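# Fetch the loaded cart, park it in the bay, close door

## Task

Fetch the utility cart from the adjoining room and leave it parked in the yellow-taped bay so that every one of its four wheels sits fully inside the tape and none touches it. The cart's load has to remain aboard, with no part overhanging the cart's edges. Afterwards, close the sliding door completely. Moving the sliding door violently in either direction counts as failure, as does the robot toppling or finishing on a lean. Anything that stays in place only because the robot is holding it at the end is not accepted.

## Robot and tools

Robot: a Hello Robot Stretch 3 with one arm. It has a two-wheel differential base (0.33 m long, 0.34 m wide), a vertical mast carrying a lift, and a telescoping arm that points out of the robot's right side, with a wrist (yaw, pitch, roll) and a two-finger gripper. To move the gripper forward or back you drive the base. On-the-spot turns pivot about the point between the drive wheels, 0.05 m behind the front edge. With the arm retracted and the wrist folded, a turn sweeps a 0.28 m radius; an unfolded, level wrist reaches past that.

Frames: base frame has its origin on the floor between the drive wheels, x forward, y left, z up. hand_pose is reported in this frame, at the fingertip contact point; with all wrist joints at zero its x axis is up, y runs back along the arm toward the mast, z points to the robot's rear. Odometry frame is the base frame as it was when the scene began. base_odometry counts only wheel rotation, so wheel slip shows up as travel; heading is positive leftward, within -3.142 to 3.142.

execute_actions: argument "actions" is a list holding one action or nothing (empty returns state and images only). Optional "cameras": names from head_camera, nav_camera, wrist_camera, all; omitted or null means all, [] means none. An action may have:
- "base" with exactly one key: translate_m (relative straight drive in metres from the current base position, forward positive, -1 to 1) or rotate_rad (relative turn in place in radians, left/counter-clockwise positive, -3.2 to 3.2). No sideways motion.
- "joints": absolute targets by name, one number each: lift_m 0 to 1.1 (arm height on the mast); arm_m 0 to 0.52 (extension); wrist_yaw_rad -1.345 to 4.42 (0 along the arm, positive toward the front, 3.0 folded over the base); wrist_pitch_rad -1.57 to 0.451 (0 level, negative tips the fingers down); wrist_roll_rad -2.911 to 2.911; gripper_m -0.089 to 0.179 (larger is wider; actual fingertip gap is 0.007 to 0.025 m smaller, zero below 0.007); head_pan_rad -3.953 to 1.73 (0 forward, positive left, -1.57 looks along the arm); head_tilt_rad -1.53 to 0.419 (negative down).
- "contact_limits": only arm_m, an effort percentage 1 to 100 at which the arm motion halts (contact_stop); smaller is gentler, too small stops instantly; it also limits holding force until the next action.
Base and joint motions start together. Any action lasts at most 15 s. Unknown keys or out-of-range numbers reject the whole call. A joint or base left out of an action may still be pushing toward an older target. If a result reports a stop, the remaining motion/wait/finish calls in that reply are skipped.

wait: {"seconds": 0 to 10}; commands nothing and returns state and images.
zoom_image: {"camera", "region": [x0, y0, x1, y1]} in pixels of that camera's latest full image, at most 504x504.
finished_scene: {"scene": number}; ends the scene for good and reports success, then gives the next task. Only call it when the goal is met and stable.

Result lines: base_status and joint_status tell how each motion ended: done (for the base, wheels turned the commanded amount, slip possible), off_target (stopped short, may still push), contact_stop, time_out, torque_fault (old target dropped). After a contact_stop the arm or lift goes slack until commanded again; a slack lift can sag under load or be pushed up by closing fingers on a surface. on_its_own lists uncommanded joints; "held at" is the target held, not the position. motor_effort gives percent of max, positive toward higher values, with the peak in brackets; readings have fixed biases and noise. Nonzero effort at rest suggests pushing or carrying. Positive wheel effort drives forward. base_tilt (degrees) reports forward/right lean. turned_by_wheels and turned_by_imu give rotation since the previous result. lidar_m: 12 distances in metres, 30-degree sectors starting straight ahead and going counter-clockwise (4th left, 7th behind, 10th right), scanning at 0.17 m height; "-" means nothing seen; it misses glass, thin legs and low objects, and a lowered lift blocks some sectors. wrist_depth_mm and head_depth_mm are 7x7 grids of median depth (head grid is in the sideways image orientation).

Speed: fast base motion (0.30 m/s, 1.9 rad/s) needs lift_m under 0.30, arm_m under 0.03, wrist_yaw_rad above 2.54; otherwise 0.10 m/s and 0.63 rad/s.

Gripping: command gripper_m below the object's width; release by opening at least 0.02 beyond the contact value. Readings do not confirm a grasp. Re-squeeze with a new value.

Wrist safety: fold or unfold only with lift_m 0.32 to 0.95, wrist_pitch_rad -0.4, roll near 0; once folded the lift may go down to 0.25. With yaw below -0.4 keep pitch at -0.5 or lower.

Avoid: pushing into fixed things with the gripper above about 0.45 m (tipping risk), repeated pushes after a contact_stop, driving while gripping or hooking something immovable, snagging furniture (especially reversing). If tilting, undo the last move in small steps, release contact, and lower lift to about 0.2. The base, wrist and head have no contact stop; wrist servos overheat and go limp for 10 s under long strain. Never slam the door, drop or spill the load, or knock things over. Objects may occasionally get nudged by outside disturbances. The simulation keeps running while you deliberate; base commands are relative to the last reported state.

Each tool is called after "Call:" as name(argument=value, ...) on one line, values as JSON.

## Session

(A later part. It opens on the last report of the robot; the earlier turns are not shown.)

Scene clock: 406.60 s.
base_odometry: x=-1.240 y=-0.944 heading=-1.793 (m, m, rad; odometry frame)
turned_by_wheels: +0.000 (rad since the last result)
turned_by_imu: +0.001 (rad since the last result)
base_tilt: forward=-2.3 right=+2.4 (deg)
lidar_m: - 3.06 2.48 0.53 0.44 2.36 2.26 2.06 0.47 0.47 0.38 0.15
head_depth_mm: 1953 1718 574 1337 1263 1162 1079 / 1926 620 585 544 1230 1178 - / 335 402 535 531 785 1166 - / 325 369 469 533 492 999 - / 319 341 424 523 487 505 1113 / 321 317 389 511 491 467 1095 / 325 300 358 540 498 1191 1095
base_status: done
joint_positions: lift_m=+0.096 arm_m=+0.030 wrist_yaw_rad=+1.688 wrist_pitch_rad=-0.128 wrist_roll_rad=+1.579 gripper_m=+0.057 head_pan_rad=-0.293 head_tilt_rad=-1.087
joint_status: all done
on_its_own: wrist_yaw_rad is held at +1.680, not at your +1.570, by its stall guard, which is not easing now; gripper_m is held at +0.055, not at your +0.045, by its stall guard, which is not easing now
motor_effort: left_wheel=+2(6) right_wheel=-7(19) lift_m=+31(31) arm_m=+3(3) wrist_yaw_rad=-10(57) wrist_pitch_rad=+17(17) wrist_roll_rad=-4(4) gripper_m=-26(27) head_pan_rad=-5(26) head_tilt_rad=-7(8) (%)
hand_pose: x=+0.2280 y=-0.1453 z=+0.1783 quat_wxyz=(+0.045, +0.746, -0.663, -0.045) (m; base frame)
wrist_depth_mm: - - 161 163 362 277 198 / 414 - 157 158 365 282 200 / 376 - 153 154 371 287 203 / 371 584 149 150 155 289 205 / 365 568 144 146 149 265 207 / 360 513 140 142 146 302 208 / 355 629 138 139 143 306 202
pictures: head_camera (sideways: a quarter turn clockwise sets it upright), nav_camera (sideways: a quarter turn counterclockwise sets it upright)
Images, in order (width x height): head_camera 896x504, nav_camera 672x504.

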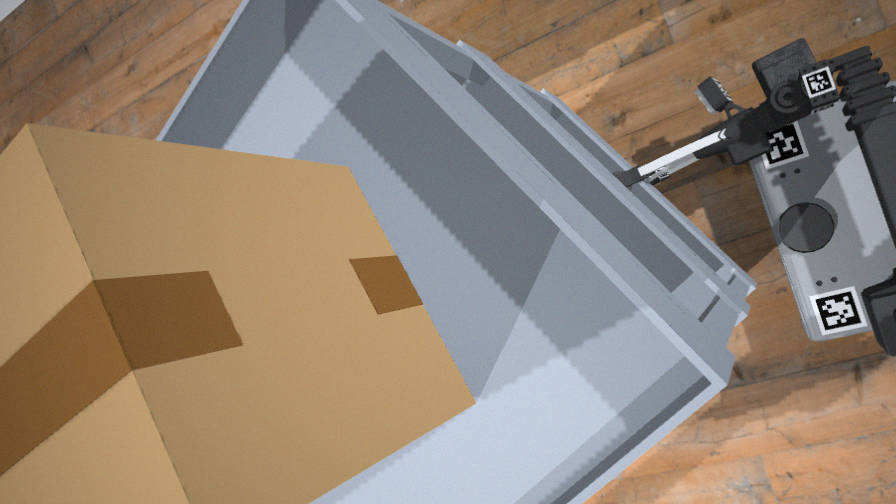

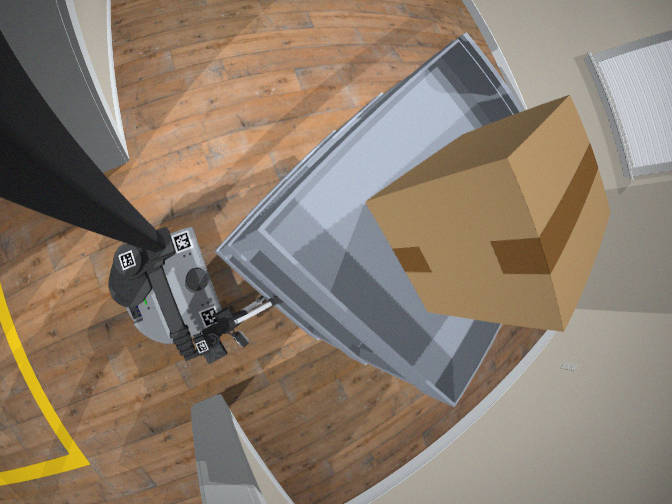

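Call:
execute_actions(actions=[{"joints":{"gripper_m":0.175,"wrist_yaw_rad":1.57}}], cameras=[])

Call:
execute_actions(actions=[{"base":{"translate_m":-0.25}}], cameras=[])

Call:
execute_actions(actions=[{"base":{"rotate_rad":0.37},"joints":{"arm_m":0.3,"head_pan_rad":-0.75,"head_tilt_rad":-0.9}}])

Scene clock: 435.33 s.
base_odometry: x=-1.240 y=-0.944 heading=-1.793 (m, m, rad; odometry frame)
turned_by_wheels: +0.000 (rad since the last result)
turned_by_imu: +0.000 (rad since the last result)
base_tilt: forward=-2.3 right=+2.4 (deg)
lidar_m: - 2.97 2.48 0.53 0.44 2.37 2.26 2.06 0.47 0.47 0.38 0.15
head_depth_mm: 1950 1699 574 1335 1267 1166 1074 / 1871 609 584 538 1225 1186 - / 333 400 529 531 722 1164 - / 324 365 464 533 491 860 - / 320 336 418 521 488 464 1120 / 321 312 381 500 491 1147 1094 / 324 298 355 541 500 1195 1104
base_status: not commanded
joint_positions: lift_m=+0.096 arm_m=+0.030 wrist_yaw_rad=+1.572 wrist_pitch_rad=-0.121 wrist_roll_rad=+1.569 gripper_m=+0.175 head_pan_rad=-0.293 head_tilt_rad=-1.087
joint_status: all done
motor_effort: left_wheel=+1(7) right_wheel=-2(15) lift_m=+30(30) arm_m=+3(5) wrist_yaw_rad=-3(98) wrist_pitch_rad=+13(22) wrist_roll_rad=+0(5) gripper_m=+1(99) head_pan_rad=-4(4) head_tilt_rad=-8(8) (%)
hand_pose: x=+0.2300 y=-0.1743 z=+0.1799 quat_wxyz=(+0.044, +0.706, -0.705, -0.042) (m; base frame)
wrist_depth_mm: - - 216 191 263 253 201 / - - - 180 278 273 203 / 369 - - 171 381 290 204 / 363 576 744 162 170 296 206 / 352 682 - 155 161 328 199 / 329 667 - 148 152 321 - / 380 544 - 142 145 308 217
pictures: none
No camera images: the call's "cameras" was empty. Leave "cameras" out to get every camera's image.

Scene clock: 438.93 s.
base_odometry: x=-1.185 y=-0.700 heading=-1.793 (m, m, rad; odometry frame)
turned_by_wheels: +0.000 (rad since the last result)
turned_by_imu: +0.001 (rad since the last result)
base_tilt: forward=-2.3 right=+2.4 (deg)
lidar_m: 0.34 0.48 2.46 0.35 2.42 2.10 2.01 2.06 1.48 0.46 1.65 0.45
head_depth_mm: 1937 1726 1543 1385 1264 1160 1076 / 702 712 1486 1398 1273 1186 - / 707 648 970 1237 1279 1174 - / 613 652 942 927 1241 1178 - / 548 637 579 896 1166 1190 1119 / 514 608 599 695 1275 1195 1097 / 483 595 609 1275 1304 1197 1102
base_status: done
joint_positions: lift_m=+0.096 arm_m=+0.030 wrist_yaw_rad=+1.572 wrist_pitch_rad=-0.121 wrist_roll_rad=+1.569 gripper_m=+0.175 head_pan_rad=-0.293 head_tilt_rad=-1.087
joint_status: not commanded
motor_effort: left_wheel=+1(2) right_wheel=-1(4) lift_m=+30(30) arm_m=+4(4) wrist_yaw_rad=-2(2) wrist_pitch_rad=+12(13) wrist_roll_rad=+0(0) gripper_m=+0(1) head_pan_rad=-3(4) head_tilt_rad=-7(8) (%)
hand_pose: x=+0.2301 y=-0.1744 z=+0.1801 quat_wxyz=(+0.044, +0.706, -0.705, -0.042) (m; base frame)
wrist_depth_mm: - - - 946 480 284 201 / 407 544 - 442 483 287 203 / 384 582 - 414 499 290 205 / 375 573 - 396 508 296 207 / 356 684 - 376 520 329 199 / 339 660 - 360 531 321 - / 381 543 - 344 410 307 217
pictures: none
No camera images: the call's "cameras" was empty. Leave "cameras" out to get every camera's image.

Scene clock: 441.97 s.
base_odometry: x=-1.185 y=-0.700 heading=-1.423 (m, m, rad; odometry frame)
turned_by_wheels: +0.370 (rad since the last result)
turned_by_imu: +0.376 (rad since the last result)
base_tilt: forward=-2.4 right=+2.4 (deg)
lidar_m: 0.34 2.61 0.35 0.35 2.23 2.02 2.02 1.56 0.46 0.46 0.53 0.35
head_depth_mm: 1958 2090 1844 1566 1371 1229 1091 / 2274 2203 1813 1565 1381 1223 1097 / 2627 2228 729 983 1325 1228 1098 / 2611 815 714 965 1135 1207 1098 / 537 604 684 600 886 1109 1109 / 505 553 643 616 698 1179 1111 / 488 516 591 618 869 1243 1112
base_status: done
joint_positions: lift_m=+0.096 arm_m=+0.247 wrist_yaw_rad=+1.560 wrist_pitch_rad=-0.120 wrist_roll_rad=+1.570 gripper_m=+0.175 head_pan_rad=-0.744 head_tilt_rad=-0.900
joint_status: arm_m contact_stop (moved +0.217 of +0.270); the others done
on_its_own: arm_m is slack since a contact_stop, until your next command for it (your +0.300 is given up)
motor_effort: left_wheel=-1(9) right_wheel=+1(9) lift_m=+29(31) arm_m=+0(36) wrist_yaw_rad=+12(78) wrist_pitch_rad=+12(13) wrist_roll_rad=+0(0) gripper_m=+0(1) head_pan_rad=-2(38) head_tilt_rad=+0(22) (%)
hand_pose: x=+0.2301 y=-0.3946 z=+0.1803 quat_wxyz=(+0.043, +0.702, -0.709, -0.042) (m; base frame)
wrist_depth_mm: - - - - 477 283 201 / 290 299 306 308 375 287 203 / 370 586 - 311 498 291 204 / 363 575 - 314 509 295 207 / 351 681 - 317 522 330 200 / 330 666 - 319 536 322 - / 383 542 - 322 489 308 218
pictures: head_camera (sideways: a quarter turn clockwise sets it upright), nav_camera (sideways: a quarter turn counterclockwise sets it upright), wrist_camera
Images, in order (width x height): head_camera 896x504, nav_camera 672x504, wrist_camera 644x364.

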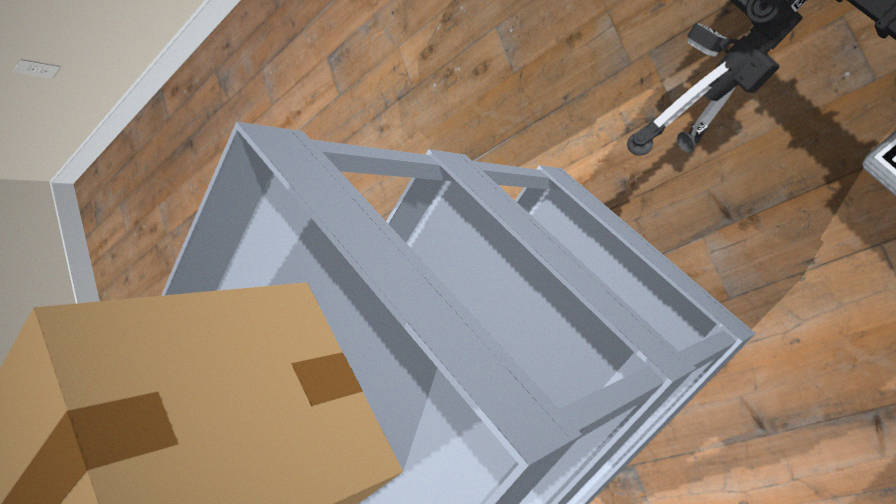

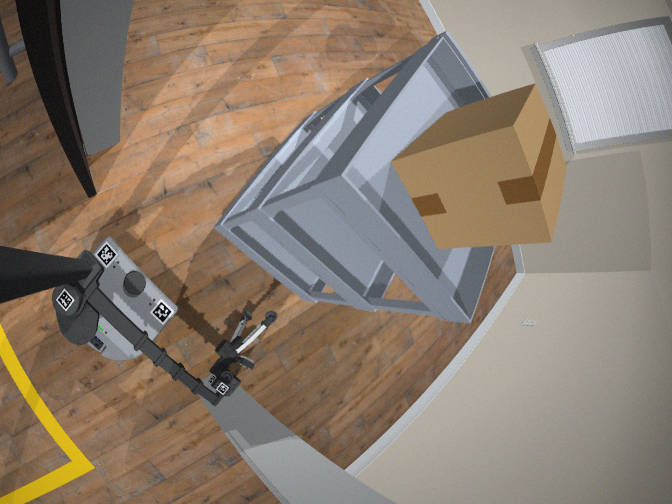

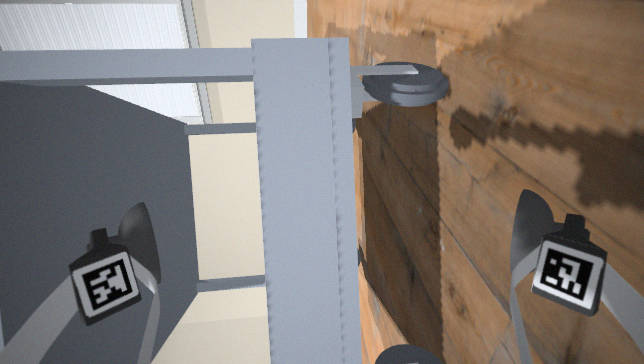

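Call:
execute_actions(actions=[{"joints":{"arm_m":0.225}}], cameras=[])

Call:
execute_actions(actions=[{"base":{"translate_m":0.12}}], cameras=["nav_camera","wrist_camera"])

Scene clock: 447.00 s.
base_odometry: x=-1.185 y=-0.700 heading=-1.423 (m, m, rad; odometry frame)
turned_by_wheels: +0.000 (rad since the last result)
turned_by_imu: +0.000 (rad since the last result)
base_tilt: forward=-2.4 right=+2.4 (deg)
lidar_m: 0.34 2.61 0.35 0.35 2.24 2.01 2.03 1.57 0.46 0.46 0.53 0.35
head_depth_mm: 1963 2079 1827 1561 1375 1236 1086 / 2247 2209 1808 1582 1381 1236 1097 / 2606 2220 731 988 1307 1221 1097 / 2618 817 716 972 1135 1212 1100 / 536 605 683 600 881 1111 1107 / 505 554 642 617 696 1182 1111 / 487 515 592 617 872 1237 1109
base_status: not commanded
joint_positions: lift_m=+0.096 arm_m=+0.225 wrist_yaw_rad=+1.568 wrist_pitch_rad=-0.120 wrist_roll_rad=+1.570 gripper_m=+0.175 head_pan_rad=-0.744 head_tilt_rad=-0.900
joint_status: all done
motor_effort: left_wheel=-1(2) right_wheel=+1(2) lift_m=+29(29) arm_m=-2(3) wrist_yaw_rad=+2(12) wrist_pitch_rad=+12(12) wrist_roll_rad=+0(0) gripper_m=+1(1) head_pan_rad=-4(5) head_tilt_rad=+0(0) (%)
hand_pose: x=+0.2301 y=-0.3709 z=+0.1803 quat_wxyz=(+0.043, +0.705, -0.707, -0.042) (m; base frame)
wrist_depth_mm: 285 292 298 302 438 283 201 / 362 - - 303 373 285 203 / 366 585 - 306 499 291 204 / 365 575 - 310 508 295 206 / 355 672 - 314 522 327 199 / 329 660 - 320 536 320 - / 380 540 - 319 437 307 217
pictures: none
No camera images: the call's "cameras" was empty. Leave "cameras" out to get every camera's image.

Scene clock: 449.30 s.
base_odometry: x=-1.168 y=-0.818 heading=-1.423 (m, m, rad; odometry frame)
turned_by_wheels: +0.000 (rad since the last result)
turned_by_imu: +0.000 (rad since the last result)
base_tilt: forward=-2.3 right=+2.4 (deg)
lidar_m: 0.26 2.58 0.46 0.33 2.36 2.13 2.14 1.62 0.50 1.47 0.33 0.23
head_depth_mm: 2009 2135 1758 1575 1363 1233 1089 / 2349 2233 685 827 1308 1236 1098 / 2571 2174 694 608 888 1181 1095 / 476 492 588 608 563 819 1088 / 479 453 533 598 534 708 1088 / 483 419 487 579 534 1087 1107 / 486 406 475 607 570 1245 1113
base_status: done
joint_positions: lift_m=+0.096 arm_m=+0.225 wrist_yaw_rad=+1.568 wrist_pitch_rad=-0.120 wrist_roll_rad=+1.570 gripper_m=+0.175 head_pan_rad=-0.744 head_tilt_rad=-0.900
joint_status: not commanded
motor_effort: left_wheel=-1(3) right_wheel=+0(4) lift_m=+29(29) arm_m=-2(3) wrist_yaw_rad=+3(2) wrist_pitch_rad=+12(12) wrist_roll_rad=-1(0) gripper_m=+0(0) head_pan_rad=-4(4) head_tilt_rad=+0(0) (%)
hand_pose: x=+0.2301 y=-0.3709 z=+0.1803 quat_wxyz=(+0.043, +0.705, -0.707, -0.042) (m; base frame)
wrist_depth_mm: - - 183 184 239 248 201 / 383 - - 187 374 270 203 / 367 582 747 188 414 290 205 / 366 572 - 189 421 296 207 / 354 682 - 192 431 329 199 / 330 675 - 194 436 322 - / 380 539 - 197 417 308 217
pictures: nav_camera (sideways: a quarter turn counterclockwise sets it upright), wrist_camera
Images, in order (width x height): nav_camera 672x504, wrist_camera 644x364.

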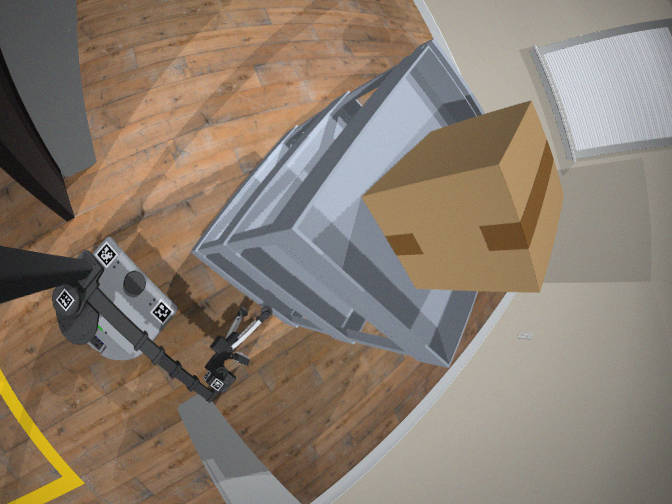

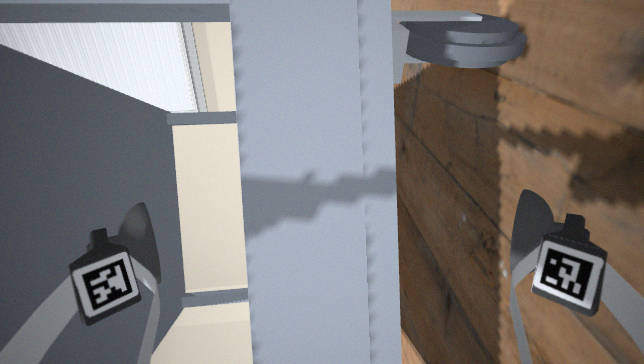

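Call:
execute_actions(actions=[{"base":{"translate_m":0.07},"joints":{"arm_m":0.265}}], cameras=["wrist_camera"])

Call:
execute_actions(actions=[{"joints":{"gripper_m":0.045}}], cameras=["wrist_camera"])

Scene clock: 453.33 s.
base_odometry: x=-1.157 y=-0.888 heading=-1.423 (m, m, rad; odometry frame)
turned_by_wheels: +0.000 (rad since the last result)
turned_by_imu: +0.000 (rad since the last result)
base_tilt: forward=-2.4 right=+2.4 (deg)
lidar_m: 0.23 2.54 0.45 0.34 0.35 2.19 2.20 1.64 0.53 1.48 0.22 0.16
head_depth_mm: 2059 2135 657 743 1344 1237 1093 / 2389 2175 677 605 871 1183 1094 / 2466 438 534 602 538 816 1096 / 474 410 479 575 531 494 1057 / 478 388 434 526 532 488 1084 / 483 379 399 523 536 1010 1109 / 488 393 502 616 569 1231 1112
base_status: done
joint_positions: lift_m=+0.096 arm_m=+0.265 wrist_yaw_rad=+1.569 wrist_pitch_rad=-0.120 wrist_roll_rad=+1.570 gripper_m=+0.175 head_pan_rad=-0.744 head_tilt_rad=-0.900
joint_status: all done
motor_effort: left_wheel=+0(3) right_wheel=+1(4) lift_m=+29(29) arm_m=+4(5) wrist_yaw_rad=+2(2) wrist_pitch_rad=+12(12) wrist_roll_rad=+0(0) gripper_m=+1(1) head_pan_rad=-3(3) head_tilt_rad=+0(0) (%)
hand_pose: x=+0.2301 y=-0.4102 z=+0.1803 quat_wxyz=(+0.043, +0.705, -0.707, -0.042) (m; base frame)
wrist_depth_mm: 118 120 119 121 125 267 201 / - - 120 122 127 181 187 / 369 677 121 124 128 261 197 / 365 571 123 125 129 295 207 / 354 673 124 127 131 329 199 / 331 674 126 128 132 322 - / 382 536 127 130 134 309 216
pictures: wrist_camera
Images, in order (width x height): wrist_camera 644x364.

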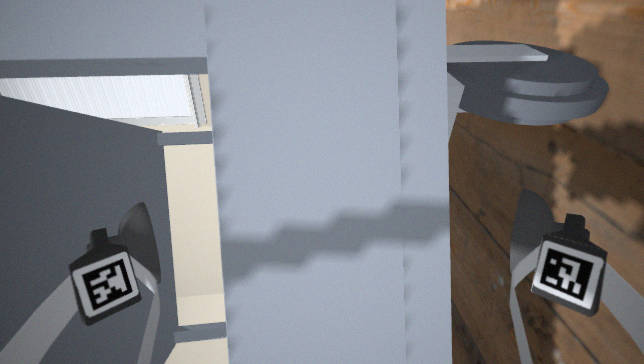

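Scene clock: 455.13 s.
base_odometry: x=-1.157 y=-0.888 heading=-1.423 (m, m, rad; odometry frame)
turned_by_wheels: +0.000 (rad since the last result)
turned_by_imu: +0.000 (rad since the last result)
base_tilt: forward=-2.3 right=+2.4 (deg)
lidar_m: 0.23 2.54 0.46 0.34 0.35 2.19 2.21 1.64 0.53 1.48 0.22 0.16
head_depth_mm: 2037 2126 658 741 1349 1241 1093 / 2350 2169 676 603 874 1176 1092 / 2457 438 535 601 539 815 1101 / 476 410 480 572 531 494 1053 / 479 389 435 528 533 489 1096 / 483 379 400 524 536 1016 1111 / 488 392 500 617 567 1227 1113
base_status: not commanded
joint_positions: lift_m=+0.096 arm_m=+0.265 wrist_yaw_rad=+1.569 wrist_pitch_rad=-0.116 wrist_roll_rad=+1.571 gripper_m=+0.047 head_pan_rad=-0.744 head_tilt_rad=-0.900
joint_status: all done
motor_effort: left_wheel=-2(1) right_wheel=+5(5) lift_m=+29(29) arm_m=+5(4) wrist_yaw_rad=+1(2) wrist_pitch_rad=+10(12) wrist_roll_rad=-1(0) gripper_m=-35(100) head_pan_rad=-2(2) head_tilt_rad=+0(0) (%)
hand_pose: x=+0.2304 y=-0.4101 z=+0.1815 quat_wxyz=(+0.041, +0.705, -0.706, -0.041) (m; base frame)
wrist_depth_mm: 118 121 119 121 125 270 202 / - - 120 123 126 180 182 / 366 676 122 124 127 276 197 / 360 565 124 126 129 296 209 / 357 515 124 127 131 269 210 / 356 472 126 128 132 308 211 / 341 589 128 130 134 310 204
pictures: wrist_camera
Images, in order (width x height): wrist_camera 644x364.

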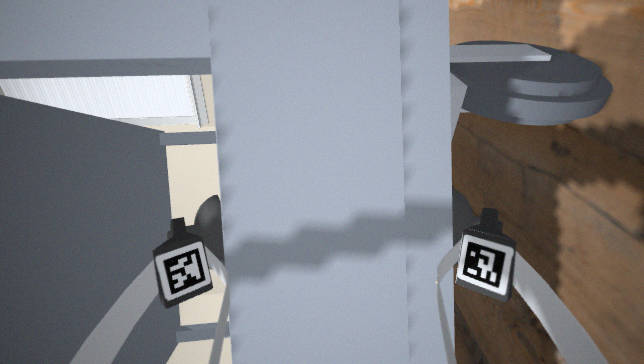

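Call:
execute_actions(actions=[{"base":{"rotate_rad":-0.2},"joints":{"arm_m":0.19,"head_pan_rad":-0.5,"head_tilt_rad":-1.05}}], cameras=["head_camera","nav_camera"])

Scene clock: 459.97 s.
base_odometry: x=-1.157 y=-0.888 heading=-1.624 (m, m, rad; odometry frame)
turned_by_wheels: -0.200 (rad since the last result)
turned_by_imu: -0.193 (rad since the last result)
base_tilt: forward=-2.3 right=+2.4 (deg)
lidar_m: 0.16 2.83 2.31 0.44 0.41 2.21 2.19 1.84 0.53 0.53 0.20 0.15
head_depth_mm: 2015 631 607 561 1268 1189 1094 / 356 416 565 545 810 1181 1106 / 346 380 485 547 501 1137 - / 348 351 437 535 495 605 1114 / 351 326 398 527 498 1146 1103 / 354 316 445 555 522 1206 1101 / 363 458 619 567 1307 1198 1100
base_status: done
joint_positions: lift_m=+0.096 arm_m=+0.191 wrist_yaw_rad=+1.512 wrist_pitch_rad=-0.121 wrist_roll_rad=+1.602 gripper_m=+0.064 head_pan_rad=-0.507 head_tilt_rad=-1.037
joint_status: all done
on_its_own: gripper_m is held at +0.063, not at your +0.045, by its stall guard, which is not easing now; wrist_yaw_rad is at rest, and its effort (+75) is outside its rest range (-12 to +12)
motor_effort: left_wheel=-5(21) right_wheel=+9(51) lift_m=+29(29) arm_m=-8(12) wrist_yaw_rad=+75(77) wrist_pitch_rad=+13(13) wrist_roll_rad=-12(14) gripper_m=-25(27) head_pan_rad=+4(28) head_tilt_rad=-8(24) (%)
hand_pose: x=+0.2296 y=-0.3506 z=+0.1802 quat_wxyz=(+0.031, +0.684, -0.727, -0.054) (m; base frame)
wrist_depth_mm: - - 149 151 358 277 198 / 145 148 145 147 152 240 201 / - - 143 144 149 202 201 / 366 - 140 141 145 292 205 / 359 552 136 139 141 269 210 / 350 482 133 135 138 320 211 / 352 581 - 133 136 314 205
pictures: head_camera (sideways: a quarter turn clockwise sets it upright), nav_camera (sideways: a quarter turn counterclockwise sets it upright)
Images, in order (width x height): head_camera 896x504, nav_camera 672x504.

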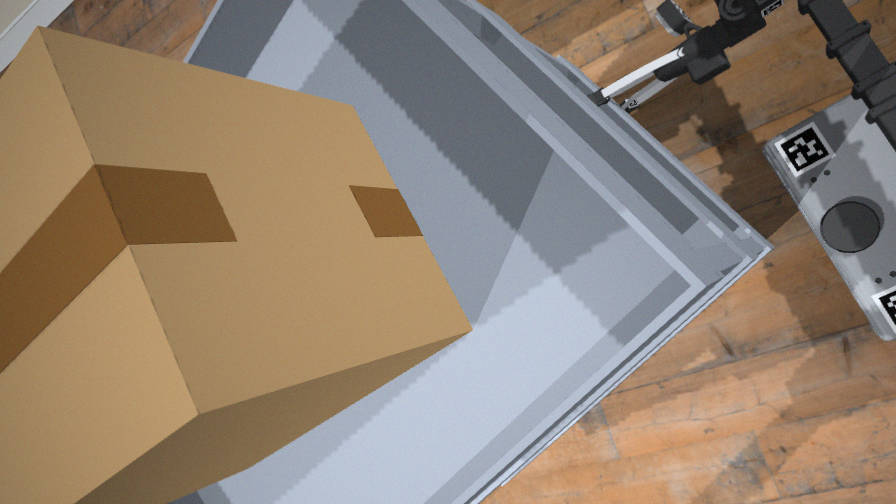

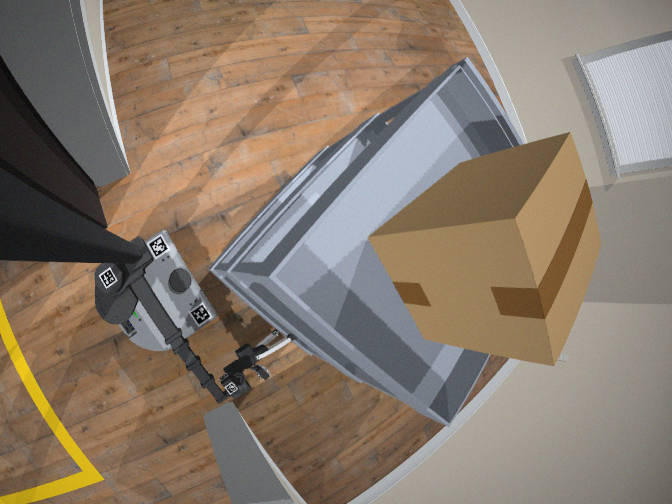

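Call:
execute_actions(actions=[{"base":{"translate_m":-0.08},"joints":{"wrist_yaw_rad":1.53}}], cameras=["head_camera","nav_camera"])

Scene clock: 473.20 s.
base_odometry: x=-1.153 y=-0.808 heading=-1.623 (m, m, rad; odometry frame)
turned_by_wheels: +0.000 (rad since the last result)
turned_by_imu: +0.002 (rad since the last result)
base_tilt: forward=-2.4 right=+2.4 (deg)
lidar_m: 0.16 2.87 2.32 0.32 0.32 2.13 2.11 1.82 0.52 0.51 0.22 0.15
head_depth_mm: 2080 1824 601 569 1269 1187 1084 / 360 423 582 545 834 1178 1106 / 348 392 498 548 508 1140 - / 348 362 453 540 496 759 1119 / 350 339 416 527 497 557 1107 / 353 322 397 546 508 1196 1094 / 356 353 619 560 1306 1199 1102
base_status: done
joint_positions: lift_m=+0.096 arm_m=+0.190 wrist_yaw_rad=+1.586 wrist_pitch_rad=-0.120 wrist_roll_rad=+1.580 gripper_m=+0.064 head_pan_rad=-0.507 head_tilt_rad=-1.037
joint_status: wrist_yaw_rad off_target (ended at +1.586, target +1.530)
on_its_own: wrist_yaw_rad is held at +1.588, not at your +1.530, by its stall guard, which is not easing now; gripper_m is held at +0.063, not at your +0.045, by its stall guard, which is not easing now
motor_effort: left_wheel=+3(9) right_wheel=-7(19) lift_m=+30(29) arm_m=+1(3) wrist_yaw_rad=+3(54) wrist_pitch_rad=+12(13) wrist_roll_rad=-4(9) gripper_m=-25(24) head_pan_rad=+5(3) head_tilt_rad=-8(8) (%)
hand_pose: x=+0.2301 y=-0.3311 z=+0.1803 quat_wxyz=(+0.040, +0.711, -0.701, -0.045) (m; base frame)
wrist_depth_mm: 134 137 136 138 143 282 199 / 140 144 135 138 142 217 195 / 429 - 136 138 142 245 197 / 364 575 135 137 141 293 206 / 360 558 135 138 140 267 209 / 356 488 134 137 141 315 211 / 344 588 686 136 140 310 204
pictures: head_camera (sideways: a quarter turn clockwise sets it upright), nav_camera (sideways: a quarter turn counterclockwise sets it upright)
Images, in order (width x height): head_camera 896x504, nav_camera 672x504.

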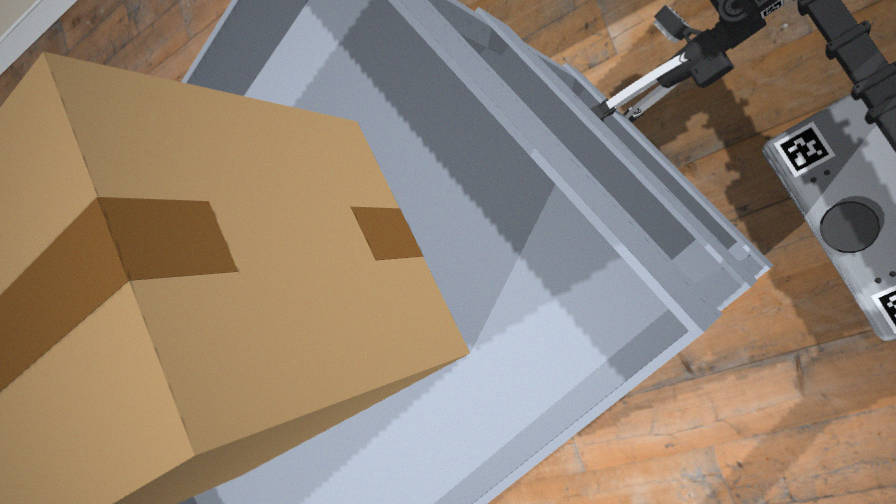

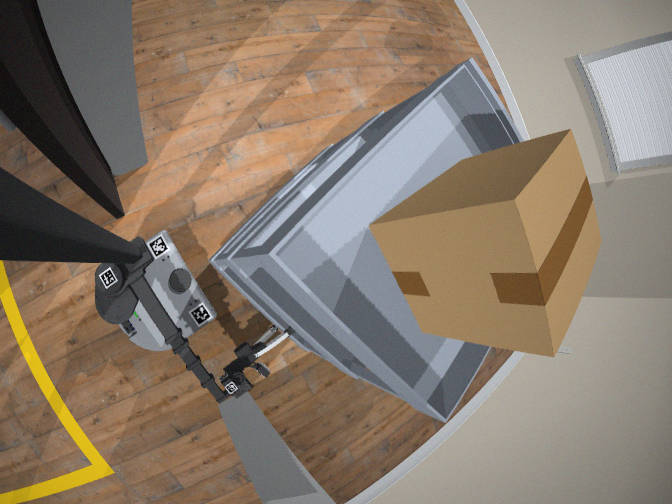

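Call:
execute_actions(actions=[{"base":{"rotate_rad":-0.17},"joints":{"wrist_yaw_rad":1.57,"head_pan_rad":-0.35}}], cameras=["head_camera","nav_camera"])

Scene clock: 483.50 s.
base_odometry: x=-1.153 y=-0.808 heading=-1.793 (m, m, rad; odometry frame)
turned_by_wheels: -0.170 (rad since the last result)
turned_by_imu: -0.165 (rad since the last result)
base_tilt: forward=-2.3 right=+2.4 (deg)
lidar_m: 0.16 0.21 2.40 0.44 0.36 2.20 2.12 2.11 1.52 0.51 0.15 -
head_depth_mm: 341 371 588 543 1041 1189 1090 / 344 335 440 538 491 1159 1090 / 346 315 390 523 493 461 - / 347 305 351 466 496 451 1104 / 350 301 319 433 499 472 1107 / 353 308 400 548 508 1191 1096 / 356 393 617 558 1285 1202 1108
base_status: done
joint_positions: lift_m=+0.096 arm_m=+0.190 wrist_yaw_rad=+1.601 wrist_pitch_rad=-0.122 wrist_roll_rad=+1.606 gripper_m=+0.064 head_pan_rad=-0.357 head_tilt_rad=-1.037
joint_status: wrist_yaw_rad off_target (ended at +1.601, target +1.570); the others done
on_its_own: gripper_m is held at +0.063, not at your +0.045, by its stall guard, which is not easing now; wrist_yaw_rad is at rest, and its effort (-39) is outside its rest range (-12 to +12)
motor_effort: left_wheel=+2(17) right_wheel=+3(34) lift_m=+29(29) arm_m=+7(7) wrist_yaw_rad=-39(100) wrist_pitch_rad=+13(13) wrist_roll_rad=-14(14) gripper_m=-23(25) head_pan_rad=+3(22) head_tilt_rad=-7(8) (%)
hand_pose: x=+0.2299 y=-0.3269 z=+0.1799 quat_wxyz=(+0.032, +0.715, -0.696, -0.055) (m; base frame)
wrist_depth_mm: - - - 728 418 275 196 / 154 156 155 157 363 281 199 / - - 151 152 157 203 203 / 420 - 146 146 150 264 205 / 359 553 140 142 145 268 209 / 353 486 136 138 140 310 211 / 351 571 - 134 136 319 205
pictures: head_camera (sideways: a quarter turn clockwise sets it upright), nav_camera (sideways: a quarter turn counterclockwise sets it upright)
Images, in order (width x height): head_camera 896x504, nav_camera 672x504.

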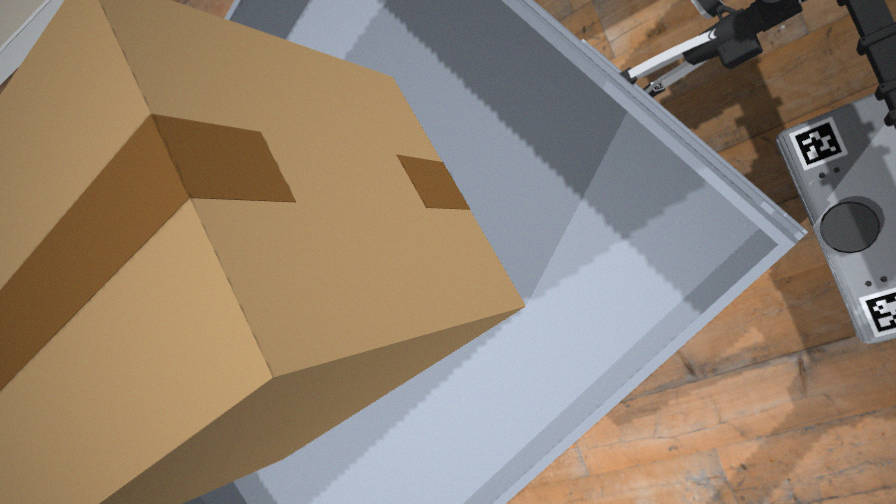

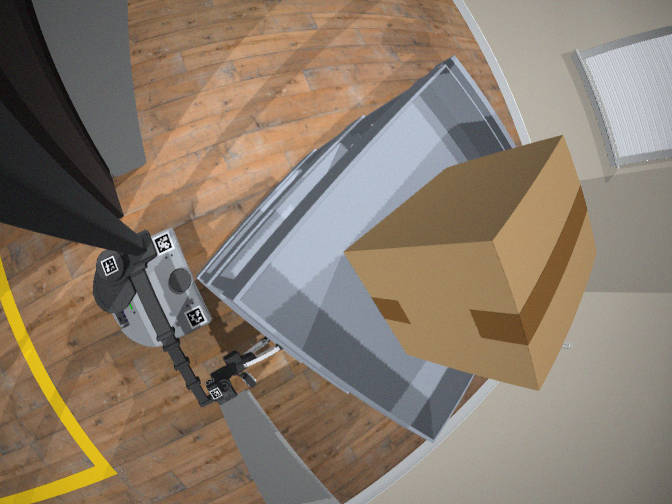

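Call:
execute_actions(actions=[{"base":{"translate_m":-0.15},"joints":{"wrist_yaw_rad":1.59}}], cameras=["head_camera","nav_camera"])

Scene clock: 506.03 s.
base_odometry: x=-1.120 y=-0.661 heading=-1.793 (m, m, rad; odometry frame)
turned_by_wheels: +0.000 (rad since the last result)
turned_by_imu: +0.002 (rad since the last result)
base_tilt: forward=-2.3 right=+2.4 (deg)
lidar_m: 0.16 0.32 0.47 0.30 2.39 2.05 1.97 2.03 1.53 0.52 0.15 -
head_depth_mm: 341 371 579 543 750 1199 1091 / 343 337 441 537 491 1152 1094 / 345 315 394 522 494 462 - / 348 305 356 473 495 457 1102 / 351 300 337 524 498 1148 1108 / 353 323 542 554 522 1197 1098 / 373 565 628 566 1306 1204 1100
base_status: done
joint_positions: lift_m=+0.096 arm_m=+0.190 wrist_yaw_rad=+1.544 wrist_pitch_rad=-0.122 wrist_roll_rad=+1.611 gripper_m=+0.064 head_pan_rad=-0.357 head_tilt_rad=-1.037
joint_status: wrist_yaw_rad off_target (ended at +1.544, target +1.590)
on_its_own: wrist_yaw_rad is held at +1.540, not at your +1.590, by its stall guard, which is not easing now; gripper_m is held at +0.063, not at your +0.045, by its stall guard, which is not easing now
motor_effort: left_wheel=+2(7) right_wheel=-6(30) lift_m=+29(29) arm_m=-1(4) wrist_yaw_rad=-5(42) wrist_pitch_rad=+13(14) wrist_roll_rad=-16(16) gripper_m=-25(24) head_pan_rad=+4(4) head_tilt_rad=-8(8) (%)
hand_pose: x=+0.2299 y=-0.3418 z=+0.1799 quat_wxyz=(+0.029, +0.695, -0.716, -0.057) (m; base frame)
wrist_depth_mm: - - - 845 419 273 195 / 158 161 161 161 369 281 199 / - - 154 155 185 206 202 / - - 148 149 153 293 205 / 359 555 141 143 146 269 209 / 351 479 137 138 141 308 212 / 353 592 134 133 135 317 206
pictures: head_camera (sideways: a quarter turn clockwise sets it upright), nav_camera (sideways: a quarter turn counterclockwise sets it upright)
Images, in order (width x height): head_camera 896x504, nav_camera 672x504.

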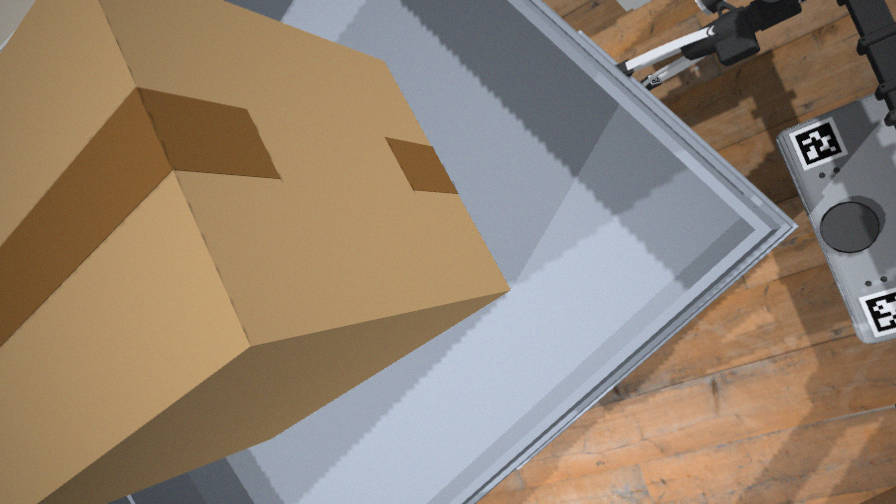

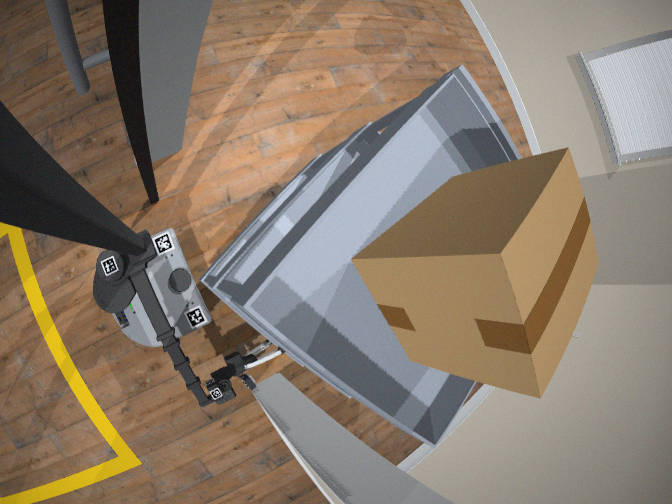

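Call:
execute_actions(actions=[{"base":{"translate_m":-0.12},"joints":{"wrist_yaw_rad":1.55,"head_pan_rad":-0.1,"head_tilt_rad":-0.9}}], cameras=["head_camera","nav_camera"])

Scene clock: 561.83 s.
base_odometry: x=-1.094 y=-0.544 heading=-1.793 (m, m, rad; odometry frame)
turned_by_wheels: +0.000 (rad since the last result)
turned_by_imu: +0.002 (rad since the last result)
base_tilt: forward=-2.4 right=+2.4 (deg)
lidar_m: 0.16 0.44 0.32 0.47 2.38 1.92 1.85 1.91 1.53 1.47 0.15 -
head_depth_mm: 460 363 325 406 512 465 1054 / 464 367 319 385 506 466 439 / 468 369 321 385 500 467 425 / 470 403 477 584 529 477 960 / 2551 752 718 613 542 1191 1108 / 2561 2279 719 641 1375 1228 1107 / 2535 2309 723 1602 1403 1242 1110
base_status: done
joint_positions: lift_m=+0.096 arm_m=+0.190 wrist_yaw_rad=+1.504 wrist_pitch_rad=-0.122 wrist_roll_rad=+1.611 gripper_m=+0.064 head_pan_rad=-0.107 head_tilt_rad=-0.902
joint_status: wrist_yaw_rad off_target (ended at +1.504, target +1.550); the others done
on_its_own: wrist_yaw_rad is held at +1.500, not at your +1.550, by its stall guard, which is not easing now; gripper_m is held at +0.063, not at your +0.045, by its stall guard, which is not easing now
motor_effort: left_wheel=+3(4) right_wheel=-7(21) lift_m=+29(29) arm_m=-1(0) wrist_yaw_rad=-5(41) wrist_pitch_rad=+13(13) wrist_roll_rad=-16(17) gripper_m=-23(24) head_pan_rad=+5(28) head_tilt_rad=+1(19) (%)
hand_pose: x=+0.2295 y=-0.3518 z=+0.1799 quat_wxyz=(+0.027, +0.681, -0.730, -0.058) (m; base frame)
wrist_depth_mm: - - - 856 419 274 196 / 160 163 162 163 370 279 199 / - - 155 156 186 208 201 / - - 149 149 154 291 206 / 360 549 141 143 146 270 209 / 350 482 136 138 140 311 212 / 351 592 133 133 135 320 206
pictures: head_camera (sideways: a quarter turn clockwise sets it upright), nav_camera (sideways: a quarter turn counterclockwise sets it upright)
Images, in order (width x height): head_camera 896x504, nav_camera 672x504.

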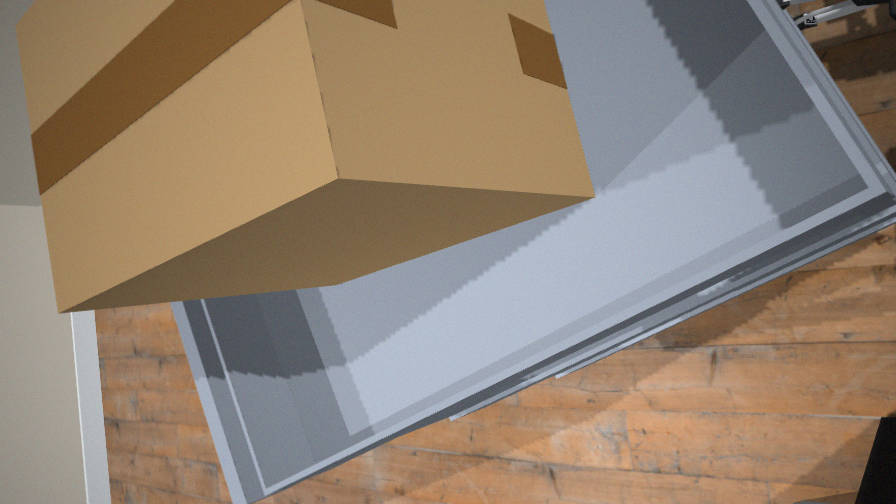

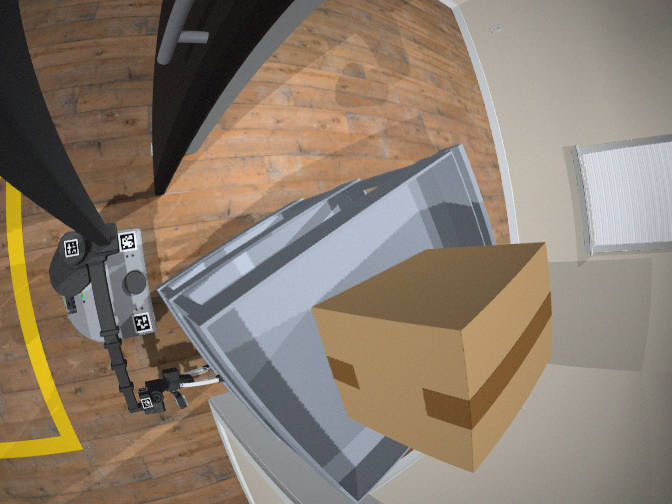

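Call:
execute_actions(actions=[{"base":{"translate_m":-0.12},"joints":{"wrist_yaw_rad":1.52,"head_pan_rad":-0.6,"head_tilt_rad":-1.2}}], cameras=["head_camera","nav_camera"])

Scene clock: 569.83 s.
base_odometry: x=-1.067 y=-0.427 heading=-1.793 (m, m, rad; odometry frame)
turned_by_wheels: +0.000 (rad since the last result)
turned_by_imu: +0.002 (rad since the last result)
base_tilt: forward=-2.4 right=+2.4 (deg)
lidar_m: 0.16 0.61 0.38 0.92 2.38 1.79 1.72 1.78 1.53 1.47 0.16 0.15
head_depth_mm: 609 577 729 1312 1262 1147 1087 / 575 587 542 843 1227 1183 - / 374 477 543 506 1053 - - / 334 416 530 507 478 1184 - / 303 368 468 509 488 1174 1099 / 287 330 433 512 1237 1180 1106 / 285 342 548 525 1262 1165 1114
base_status: done
joint_positions: lift_m=+0.096 arm_m=+0.190 wrist_yaw_rad=+1.483 wrist_pitch_rad=-0.122 wrist_roll_rad=+1.611 gripper_m=+0.064 head_pan_rad=-0.593 head_tilt_rad=-1.185
joint_status: wrist_yaw_rad off_target (ended at +1.483, target +1.520); the others done
on_its_own: wrist_yaw_rad is held at +1.477, not at your +1.520, by its stall guard, which is not easing now; gripper_m is held at +0.063, not at your +0.045, by its stall guard, which is not easing now
motor_effort: left_wheel=+2(3) right_wheel=-6(20) lift_m=+29(29) arm_m=+0(0) wrist_yaw_rad=-7(34) wrist_pitch_rad=+13(13) wrist_roll_rad=-16(16) gripper_m=-24(25) head_pan_rad=-5(40) head_tilt_rad=-9(35) (%)
hand_pose: x=+0.2290 y=-0.3571 z=+0.1799 quat_wxyz=(+0.027, +0.673, -0.737, -0.058) (m; base frame)
wrist_depth_mm: 266 279 269 271 322 274 196 / 160 162 161 162 370 282 199 / - - 155 155 186 208 202 / - - 148 149 153 292 205 / 356 555 141 143 146 270 208 / 352 480 136 138 140 311 212 / 351 589 134 133 136 317 207
pictures: head_camera (sideways: a quarter turn clockwise sets it upright), nav_camera (sideways: a quarter turn counterclockwise sets it upright)
Images, in order (width x height): head_camera 896x504, nav_camera 672x504.

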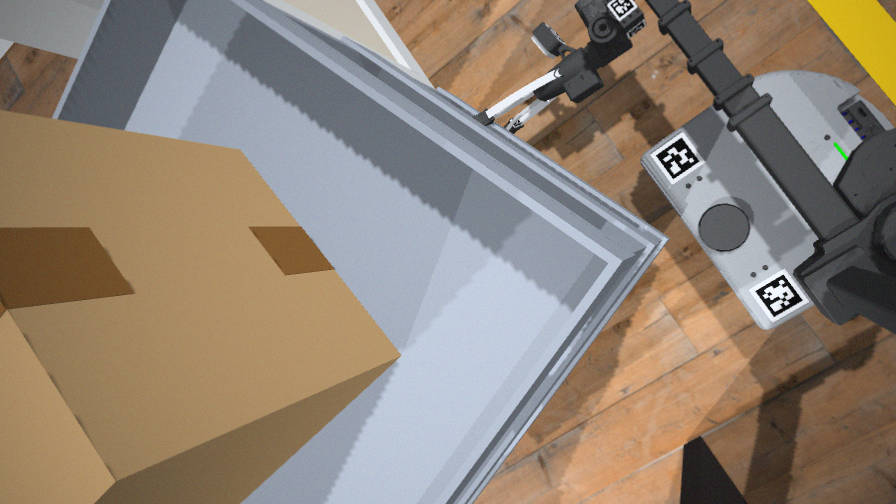

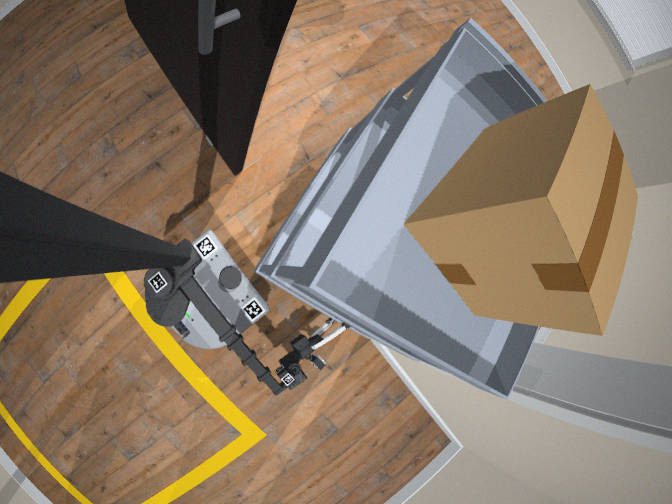

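Call:
execute_actions(actions=[{"base":{"translate_m":-0.12},"joints":{"wrist_yaw_rad":1.5,"head_pan_rad":-0.3,"head_tilt_rad":-1.0}}], cameras=["head_camera","nav_camera"])

Scene clock: 576.17 s.
base_odometry: x=-1.041 y=-0.310 heading=-1.792 (m, m, rad; odometry frame)
turned_by_wheels: +0.000 (rad since the last result)
turned_by_imu: +0.001 (rad since the last result)
base_tilt: forward=-2.4 right=+2.4 (deg)
lidar_m: 0.16 0.47 0.52 1.39 2.29 1.67 1.61 1.67 1.53 1.47 0.17 0.15
head_depth_mm: 367 348 450 547 512 1179 1068 / 369 333 416 539 498 1040 1099 / 371 327 386 518 502 466 1099 / 374 319 367 490 503 468 1093 / 377 355 527 564 512 1181 1098 / 423 704 646 577 1288 1208 1097 / 2353 706 650 1423 1341 1176 1102
base_status: done
joint_positions: lift_m=+0.096 arm_m=+0.190 wrist_yaw_rad=+1.481 wrist_pitch_rad=-0.122 wrist_roll_rad=+1.611 gripper_m=+0.064 head_pan_rad=-0.307 head_tilt_rad=-1.001
joint_status: all done
on_its_own: gripper_m is held at +0.063, not at your +0.045, by its stall guard, which is not easing now; wrist_yaw_rad is at rest, and its effort (+24) is outside its rest range (-12 to +12)
motor_effort: left_wheel=+2(4) right_wheel=-6(20) lift_m=+29(29) arm_m=+1(0) wrist_yaw_rad=+24(25) wrist_pitch_rad=+14(13) wrist_roll_rad=-16(16) gripper_m=-23(24) head_pan_rad=+6(33) head_tilt_rad=+0(19) (%)
hand_pose: x=+0.2290 y=-0.3575 z=+0.1799 quat_wxyz=(+0.027, +0.672, -0.737, -0.058) (m; base frame)
wrist_depth_mm: 310 318 323 166 347 275 196 / 156 158 158 159 370 281 199 / - - 153 153 184 206 202 / 421 - 147 148 151 291 205 / 357 548 141 143 145 269 210 / 350 483 137 138 141 312 212 / 352 591 134 134 136 316 206
pictures: head_camera (sideways: a quarter turn clockwise sets it upright), nav_camera (sideways: a quarter turn counterclockwise sets it upright)
Images, in order (width x height): head_camera 896x504, nav_camera 672x504.

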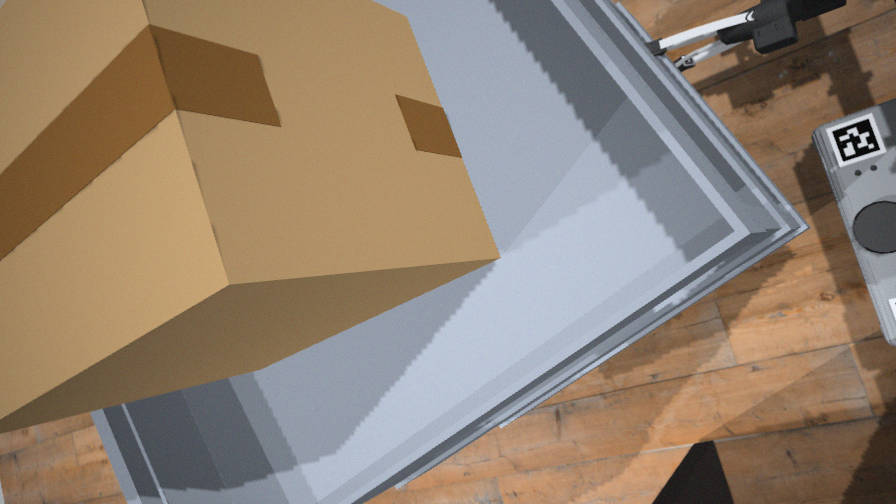

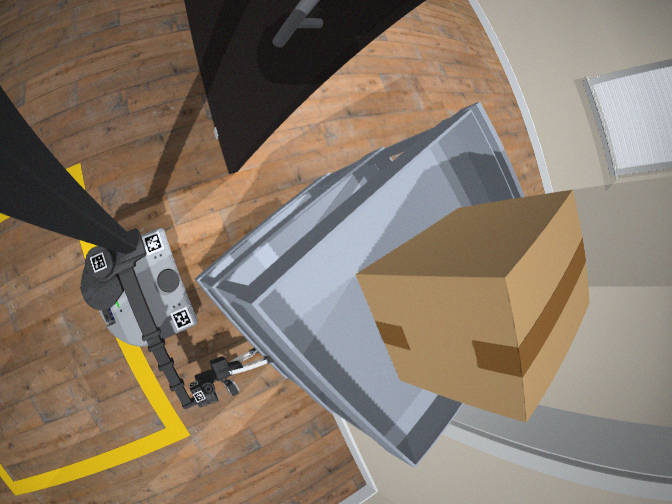

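Call:
execute_actions(actions=[{"base":{"translate_m":-0.2},"joints":{"head_pan_rad":0.1,"head_tilt_rad":-0.95}}], cameras=["head_camera","nav_camera"])

Scene clock: 585.80 s.
base_odometry: x=-0.997 y=-0.115 heading=-1.792 (m, m, rad; odometry frame)
turned_by_wheels: +0.000 (rad since the last result)
turned_by_imu: +0.002 (rad since the last result)
base_tilt: forward=-2.4 right=+2.4 (deg)
lidar_m: 0.16 0.64 0.79 2.30 2.00 1.47 1.41 1.45 1.53 1.47 0.21 0.15
head_depth_mm: 408 350 346 429 509 461 1050 / 2392 577 551 522 511 458 1045 / 2502 751 670 582 513 460 919 / 2528 744 671 618 1221 1192 1092 / 2537 2066 1771 1523 1356 1220 1100 / 2574 2095 1771 1053 1295 1214 1099 / 2588 2081 767 968 1310 1219 1102
base_status: done
joint_positions: lift_m=+0.096 arm_m=+0.190 wrist_yaw_rad=+1.487 wrist_pitch_rad=-0.122 wrist_roll_rad=+1.609 gripper_m=+0.064 head_pan_rad=+0.093 head_tilt_rad=-0.951
joint_status: all done
on_its_own: gripper_m is held at +0.063, not at your +0.045, by its stall guard, which is not easing now; wrist_yaw_rad is at rest, and its effort (+17) is outside its rest range (-12 to +12)
motor_effort: left_wheel=+2(5) right_wheel=-6(17) lift_m=+29(29) arm_m=+0(1) wrist_yaw_rad=+17(26) wrist_pitch_rad=+13(13) wrist_roll_rad=-15(16) gripper_m=-23(24) head_pan_rad=+4(36) head_tilt_rad=+1(11) (%)
hand_pose: x=+0.2291 y=-0.3561 z=+0.1799 quat_wxyz=(+0.028, +0.675, -0.735, -0.058) (m; base frame)
wrist_depth_mm: 499 511 511 157 381 275 196 / 149 152 150 153 360 265 199 / - - 148 149 154 204 202 / 374 - 145 146 149 294 205 / 359 551 140 142 145 268 209 / 350 482 137 139 142 308 211 / 352 594 - 136 139 317 205
pictures: head_camera (sideways: a quarter turn clockwise sets it upright), nav_camera (sideways: a quarter turn counterclockwise sets it upright)
Images, in order (width x height): head_camera 896x504, nav_camera 672x504.

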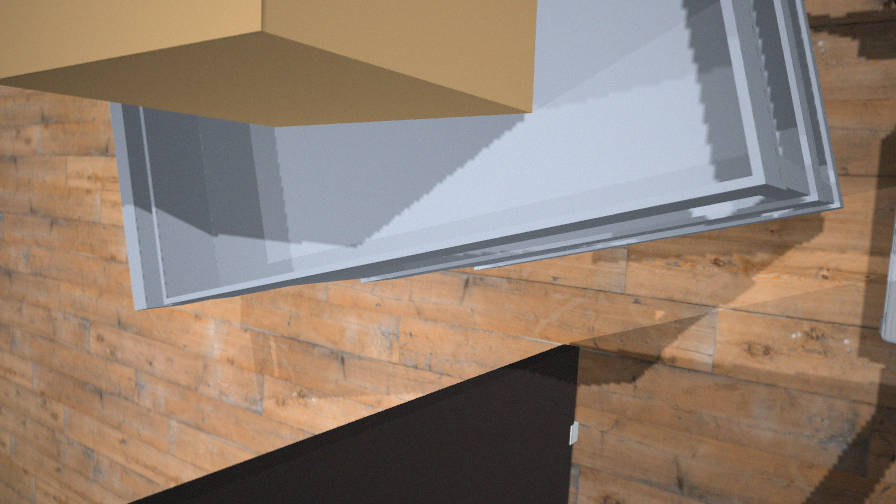

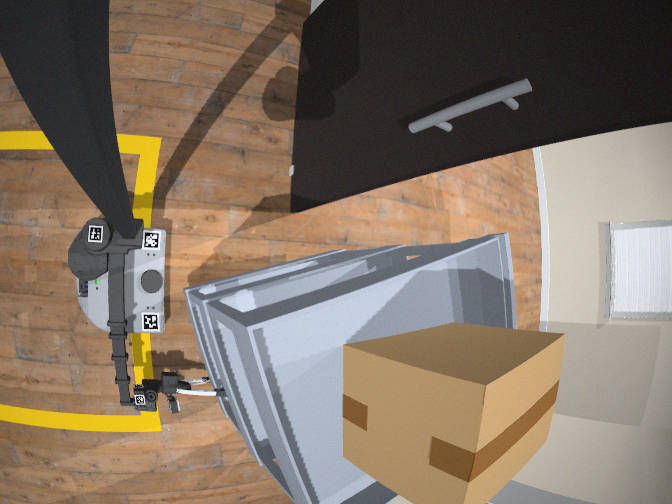

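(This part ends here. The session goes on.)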